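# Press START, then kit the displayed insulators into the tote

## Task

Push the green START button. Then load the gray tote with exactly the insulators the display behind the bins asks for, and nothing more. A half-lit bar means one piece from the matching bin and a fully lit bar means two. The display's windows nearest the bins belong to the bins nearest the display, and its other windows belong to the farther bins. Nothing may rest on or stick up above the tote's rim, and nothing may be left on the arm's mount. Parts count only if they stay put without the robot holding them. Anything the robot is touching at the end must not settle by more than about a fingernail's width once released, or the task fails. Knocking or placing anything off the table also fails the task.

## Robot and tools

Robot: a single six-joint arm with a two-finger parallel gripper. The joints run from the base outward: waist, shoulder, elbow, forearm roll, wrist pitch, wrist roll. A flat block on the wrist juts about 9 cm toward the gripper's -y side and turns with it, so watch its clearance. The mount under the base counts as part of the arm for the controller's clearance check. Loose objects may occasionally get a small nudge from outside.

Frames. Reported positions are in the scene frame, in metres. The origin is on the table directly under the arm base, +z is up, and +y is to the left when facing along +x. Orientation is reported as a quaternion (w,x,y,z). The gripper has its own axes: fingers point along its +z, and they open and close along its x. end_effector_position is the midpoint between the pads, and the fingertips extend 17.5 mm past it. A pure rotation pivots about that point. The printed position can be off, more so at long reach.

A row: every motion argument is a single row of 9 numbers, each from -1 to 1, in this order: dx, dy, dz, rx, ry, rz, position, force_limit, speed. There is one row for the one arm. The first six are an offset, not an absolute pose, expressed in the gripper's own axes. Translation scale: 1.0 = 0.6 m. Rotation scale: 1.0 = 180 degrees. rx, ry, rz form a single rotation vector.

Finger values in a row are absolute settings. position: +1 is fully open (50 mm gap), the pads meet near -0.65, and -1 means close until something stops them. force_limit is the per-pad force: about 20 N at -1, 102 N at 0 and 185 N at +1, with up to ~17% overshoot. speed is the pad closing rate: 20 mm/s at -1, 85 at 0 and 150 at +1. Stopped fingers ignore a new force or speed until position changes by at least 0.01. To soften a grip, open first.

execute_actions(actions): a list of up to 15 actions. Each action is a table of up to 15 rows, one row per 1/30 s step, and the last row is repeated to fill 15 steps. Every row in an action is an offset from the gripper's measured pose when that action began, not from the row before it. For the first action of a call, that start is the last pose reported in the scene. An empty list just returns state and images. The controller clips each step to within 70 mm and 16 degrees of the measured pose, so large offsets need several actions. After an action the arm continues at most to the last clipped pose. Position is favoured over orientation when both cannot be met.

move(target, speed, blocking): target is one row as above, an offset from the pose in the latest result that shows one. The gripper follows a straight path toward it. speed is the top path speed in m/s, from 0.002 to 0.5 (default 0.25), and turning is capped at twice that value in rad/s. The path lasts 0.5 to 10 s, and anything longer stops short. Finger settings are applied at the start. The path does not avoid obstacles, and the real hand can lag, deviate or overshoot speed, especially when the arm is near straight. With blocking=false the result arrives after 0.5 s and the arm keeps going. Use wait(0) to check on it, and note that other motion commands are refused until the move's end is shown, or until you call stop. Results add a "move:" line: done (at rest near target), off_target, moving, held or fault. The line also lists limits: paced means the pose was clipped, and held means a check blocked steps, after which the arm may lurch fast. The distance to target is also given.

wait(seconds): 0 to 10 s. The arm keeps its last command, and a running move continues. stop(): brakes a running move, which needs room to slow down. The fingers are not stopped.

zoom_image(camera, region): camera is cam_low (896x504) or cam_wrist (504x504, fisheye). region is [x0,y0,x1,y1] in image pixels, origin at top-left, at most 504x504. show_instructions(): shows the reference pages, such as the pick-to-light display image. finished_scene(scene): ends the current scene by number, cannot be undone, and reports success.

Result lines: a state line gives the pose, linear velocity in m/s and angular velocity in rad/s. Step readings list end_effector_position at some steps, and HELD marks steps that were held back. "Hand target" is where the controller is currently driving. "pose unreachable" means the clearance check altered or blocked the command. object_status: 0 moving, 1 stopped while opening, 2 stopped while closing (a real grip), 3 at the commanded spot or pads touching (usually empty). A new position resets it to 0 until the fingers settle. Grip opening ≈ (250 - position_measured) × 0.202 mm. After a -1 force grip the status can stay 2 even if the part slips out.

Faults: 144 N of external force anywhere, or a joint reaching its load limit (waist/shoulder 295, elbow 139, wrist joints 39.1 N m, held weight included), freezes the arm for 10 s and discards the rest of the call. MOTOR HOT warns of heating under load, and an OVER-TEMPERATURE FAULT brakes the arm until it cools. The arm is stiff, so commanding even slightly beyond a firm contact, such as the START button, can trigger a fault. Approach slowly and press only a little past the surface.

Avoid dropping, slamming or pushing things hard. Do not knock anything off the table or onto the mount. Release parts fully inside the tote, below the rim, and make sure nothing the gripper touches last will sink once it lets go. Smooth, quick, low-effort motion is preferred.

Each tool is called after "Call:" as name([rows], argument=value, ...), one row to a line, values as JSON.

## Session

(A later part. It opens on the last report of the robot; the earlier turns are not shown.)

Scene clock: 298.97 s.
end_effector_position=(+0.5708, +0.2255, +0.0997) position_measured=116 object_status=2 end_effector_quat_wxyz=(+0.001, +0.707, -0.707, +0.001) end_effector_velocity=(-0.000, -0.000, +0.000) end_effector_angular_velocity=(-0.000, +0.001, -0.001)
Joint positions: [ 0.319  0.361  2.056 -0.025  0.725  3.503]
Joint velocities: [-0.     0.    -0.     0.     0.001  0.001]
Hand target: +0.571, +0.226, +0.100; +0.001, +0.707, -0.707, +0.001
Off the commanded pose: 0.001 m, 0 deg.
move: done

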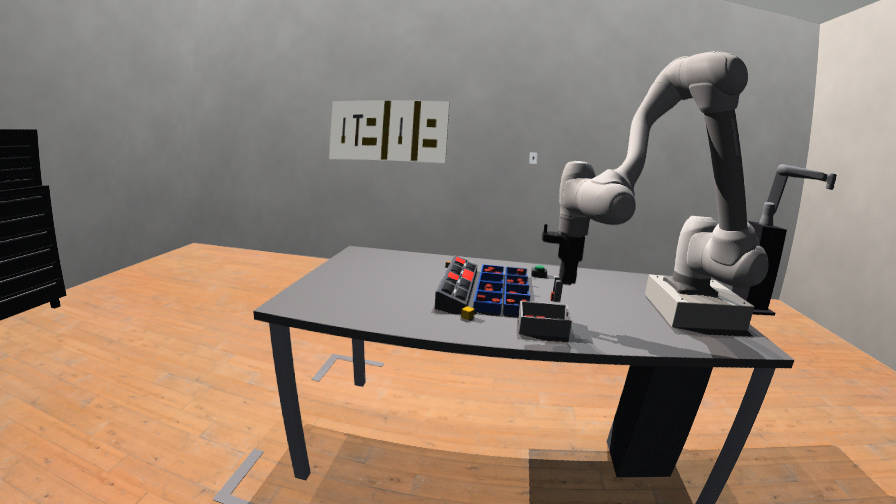

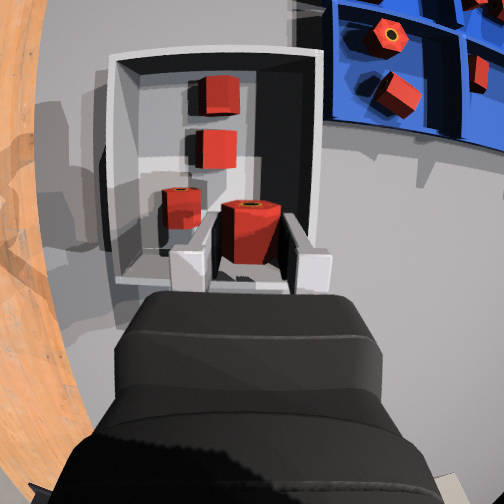

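Call:
move(target=[0, 0, 0.117, 0, 0, 0, -1, -0.6, 0], speed=0.11)

Call:
execute_actions([
  [[0, 0, 0, 0, 0, 0, 0.45, -0.6, 0]],
])

Call:
move(target=[0, 0, -0.105, 0, 0, 0, 0.45, -0.6, 0], speed=0.25)

Scene clock: 304.90 s.
end_effector_position=(+0.5709, +0.2254, +0.0296) position_measured=116 object_status=2 end_effector_quat_wxyz=(+0.001, +0.707, -0.707, +0.001) end_effector_velocity=(-0.000, -0.000, -0.000) end_effector_angular_velocity=(-0.001, +0.000, +0.002)
Joint positions: [ 0.317  0.462  2.085 -0.03   0.594  3.507]
Joint velocities: [ 0.     0.    -0.    -0.001  0.    -0.001]
Hand target: +0.571, +0.225, +0.030; +0.001, +0.707, -0.707, +0.001
Off the commanded pose: 0.000 m, 0 deg.
move: done

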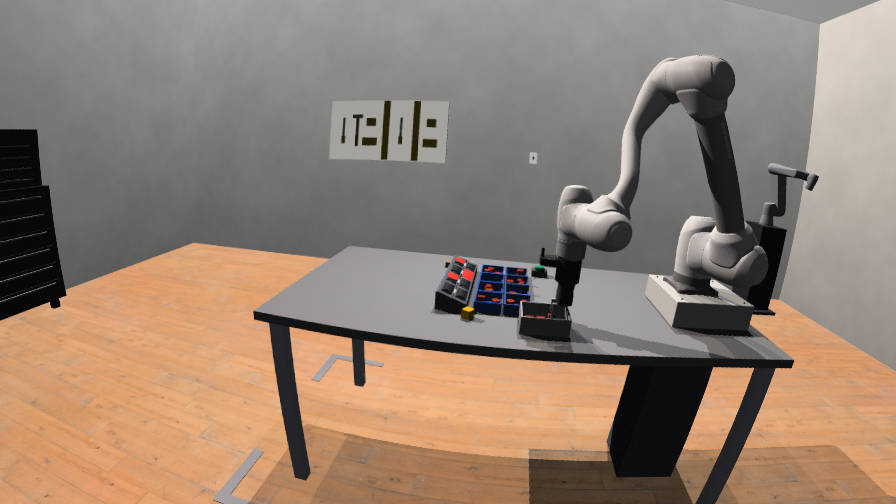

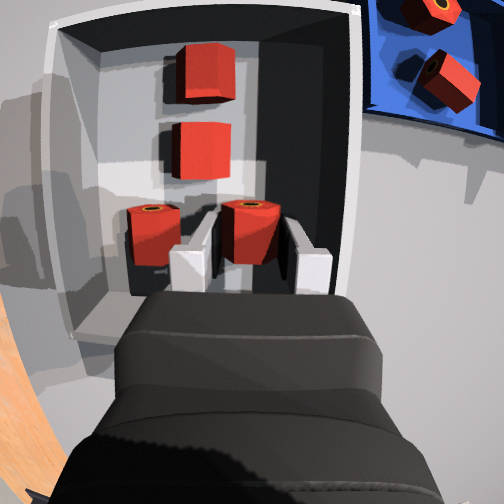

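Scene clock: 305.40 s.
end_effector_position=(+0.5709, +0.2254, +0.0296) position_measured=85 object_status=3 end_effector_quat_wxyz=(+0.001, +0.707, -0.707, +0.001) end_effector_velocity=(-0.000, +0.000, +0.000) end_effector_angular_velocity=(+0.000, +0.000, -0.001)
Joint positions: [ 0.317  0.463  2.085 -0.03   0.594  3.507]
Joint velocities: [ 0.    -0.    -0.     0.    -0.     0.001]
Hand target: +0.571, +0.225, +0.030; +0.001, +0.707, -0.707, +0.001
Off the commanded pose: 0.000 m, 0 deg.
Step readings (end_effector_position):
0: (+0.5709, +0.2254, +0.0296)
1: (+0.5709, +0.2254, +0.0296)
2: (+0.5709, +0.2254, +0.0296)
4: (+0.5709, +0.2254, +0.0296)
8: (+0.5709, +0.2254, +0.0296)
15: end_effector_position above

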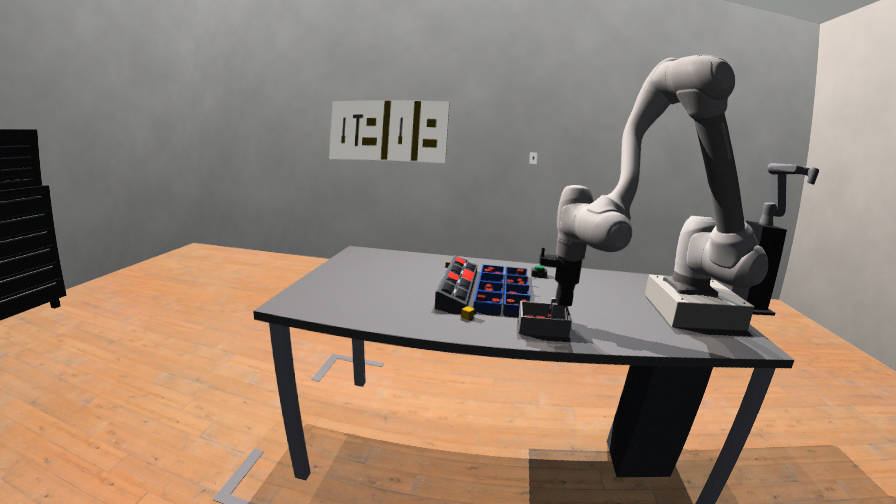

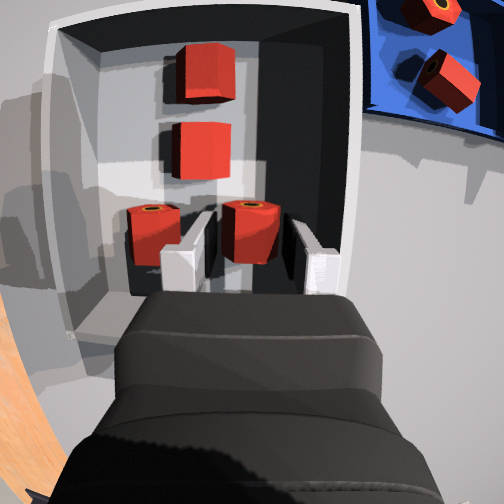

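Scene clock: 306.13 s.
end_effector_position=(+0.5707, +0.2255, +0.0924) position_measured=85 object_status=3 end_effector_quat_wxyz=(+0.001, +0.707, -0.707, +0.001) end_effector_velocity=(+0.001, +0.000, +0.001) end_effector_angular_velocity=(+0.000, -0.002, -0.000)
Joint positions: [ 0.318  0.371  2.06  -0.025  0.711  3.504]
Joint velocities: [ 0.    -0.001 -0.    -0.001 -0.     0.   ]
Hand target: +0.571, +0.225, +0.093; +0.001, +0.707, -0.707, +0.001
Off the commanded pose: 0.000 m, 0 deg.
move: done

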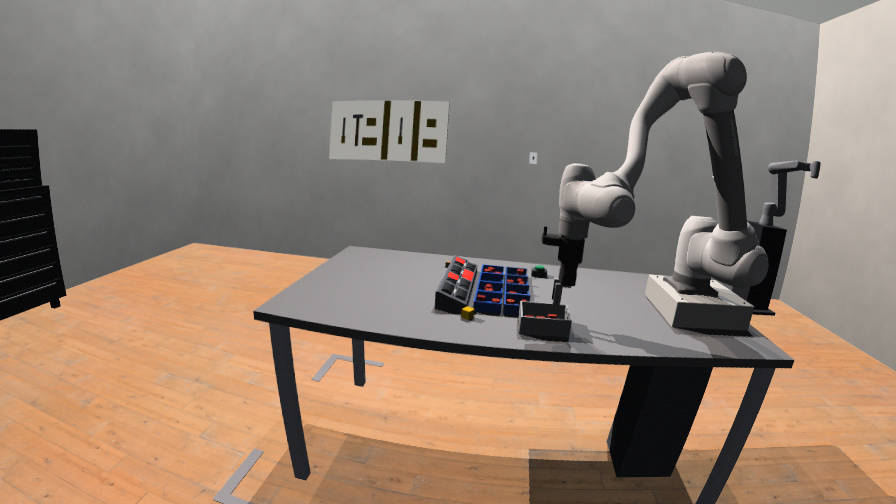

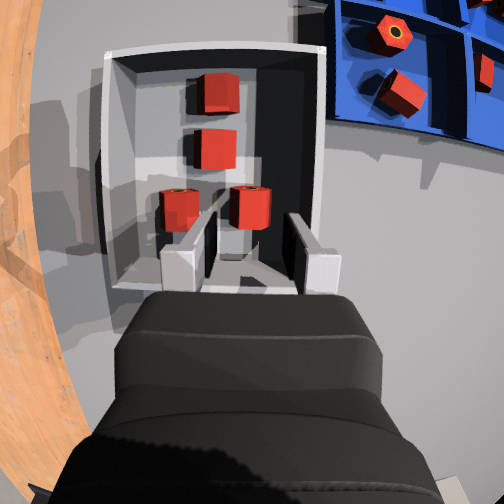

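Now move away from above the tote, then check the mount and display.

Call:
move(target=[0.23, 0.02, -0.12, 0, 0, 0, 0.45, -0.6, 0], speed=0.35)

Call:
zoom_image(camera="cam_low", region=[420, 230, 780, 350])

Scene clock: 309.70 s.
end_effector_position=(+0.5583, +0.0879, +0.1644) position_measured=85 object_status=3 end_effector_quat_wxyz=(+0.001, +0.707, -0.707, +0.000) end_effector_velocity=(+0.001, +0.001, +0.001) end_effector_angular_velocity=(+0.001, -0.003, +0.001)
Joint positions: [ 0.086  0.206  2.109 -0.021  0.823  3.267]
Joint velocities: [ 0.001 -0.    -0.002  0.001 -0.001 -0.001]
Hand target: +0.558, +0.088, +0.165; +0.001, +0.707, -0.707, +0.001
Off the commanded pose: 0.001 m, 0 deg.
move: done

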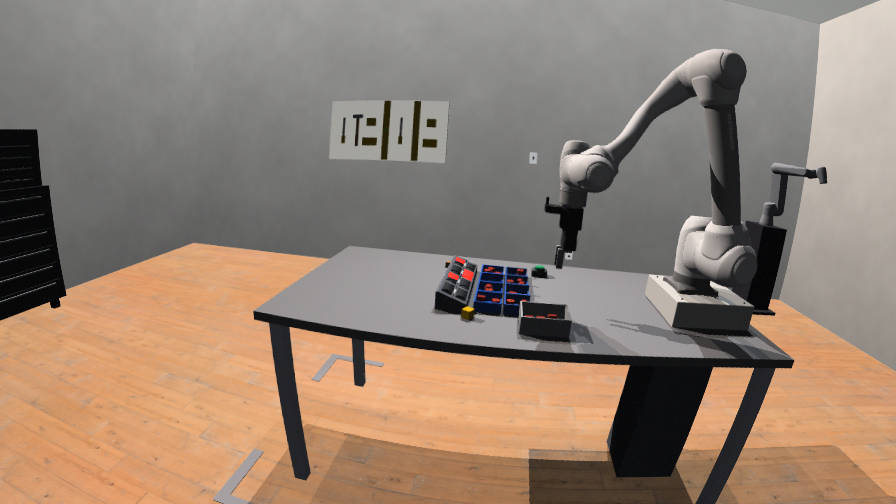

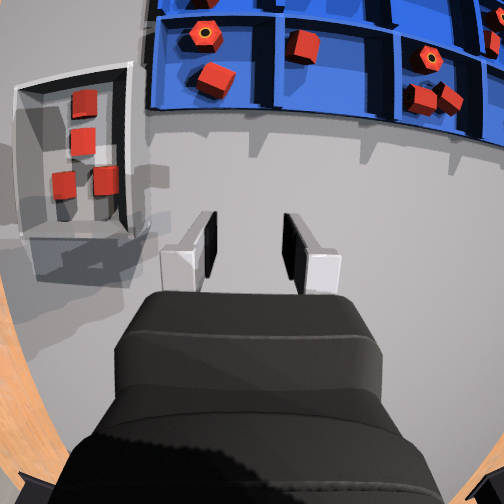

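Region (420, 230, 780, 350) of cam_low's 896x504 image, scaled by 1.400, with more detail than that image has.

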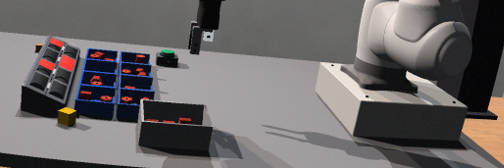

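The tote holds four insulators, with nothing foreign inside, and the mount is clear.

Call:
finished_scene(scene=2)

The scene is finished: the task was done.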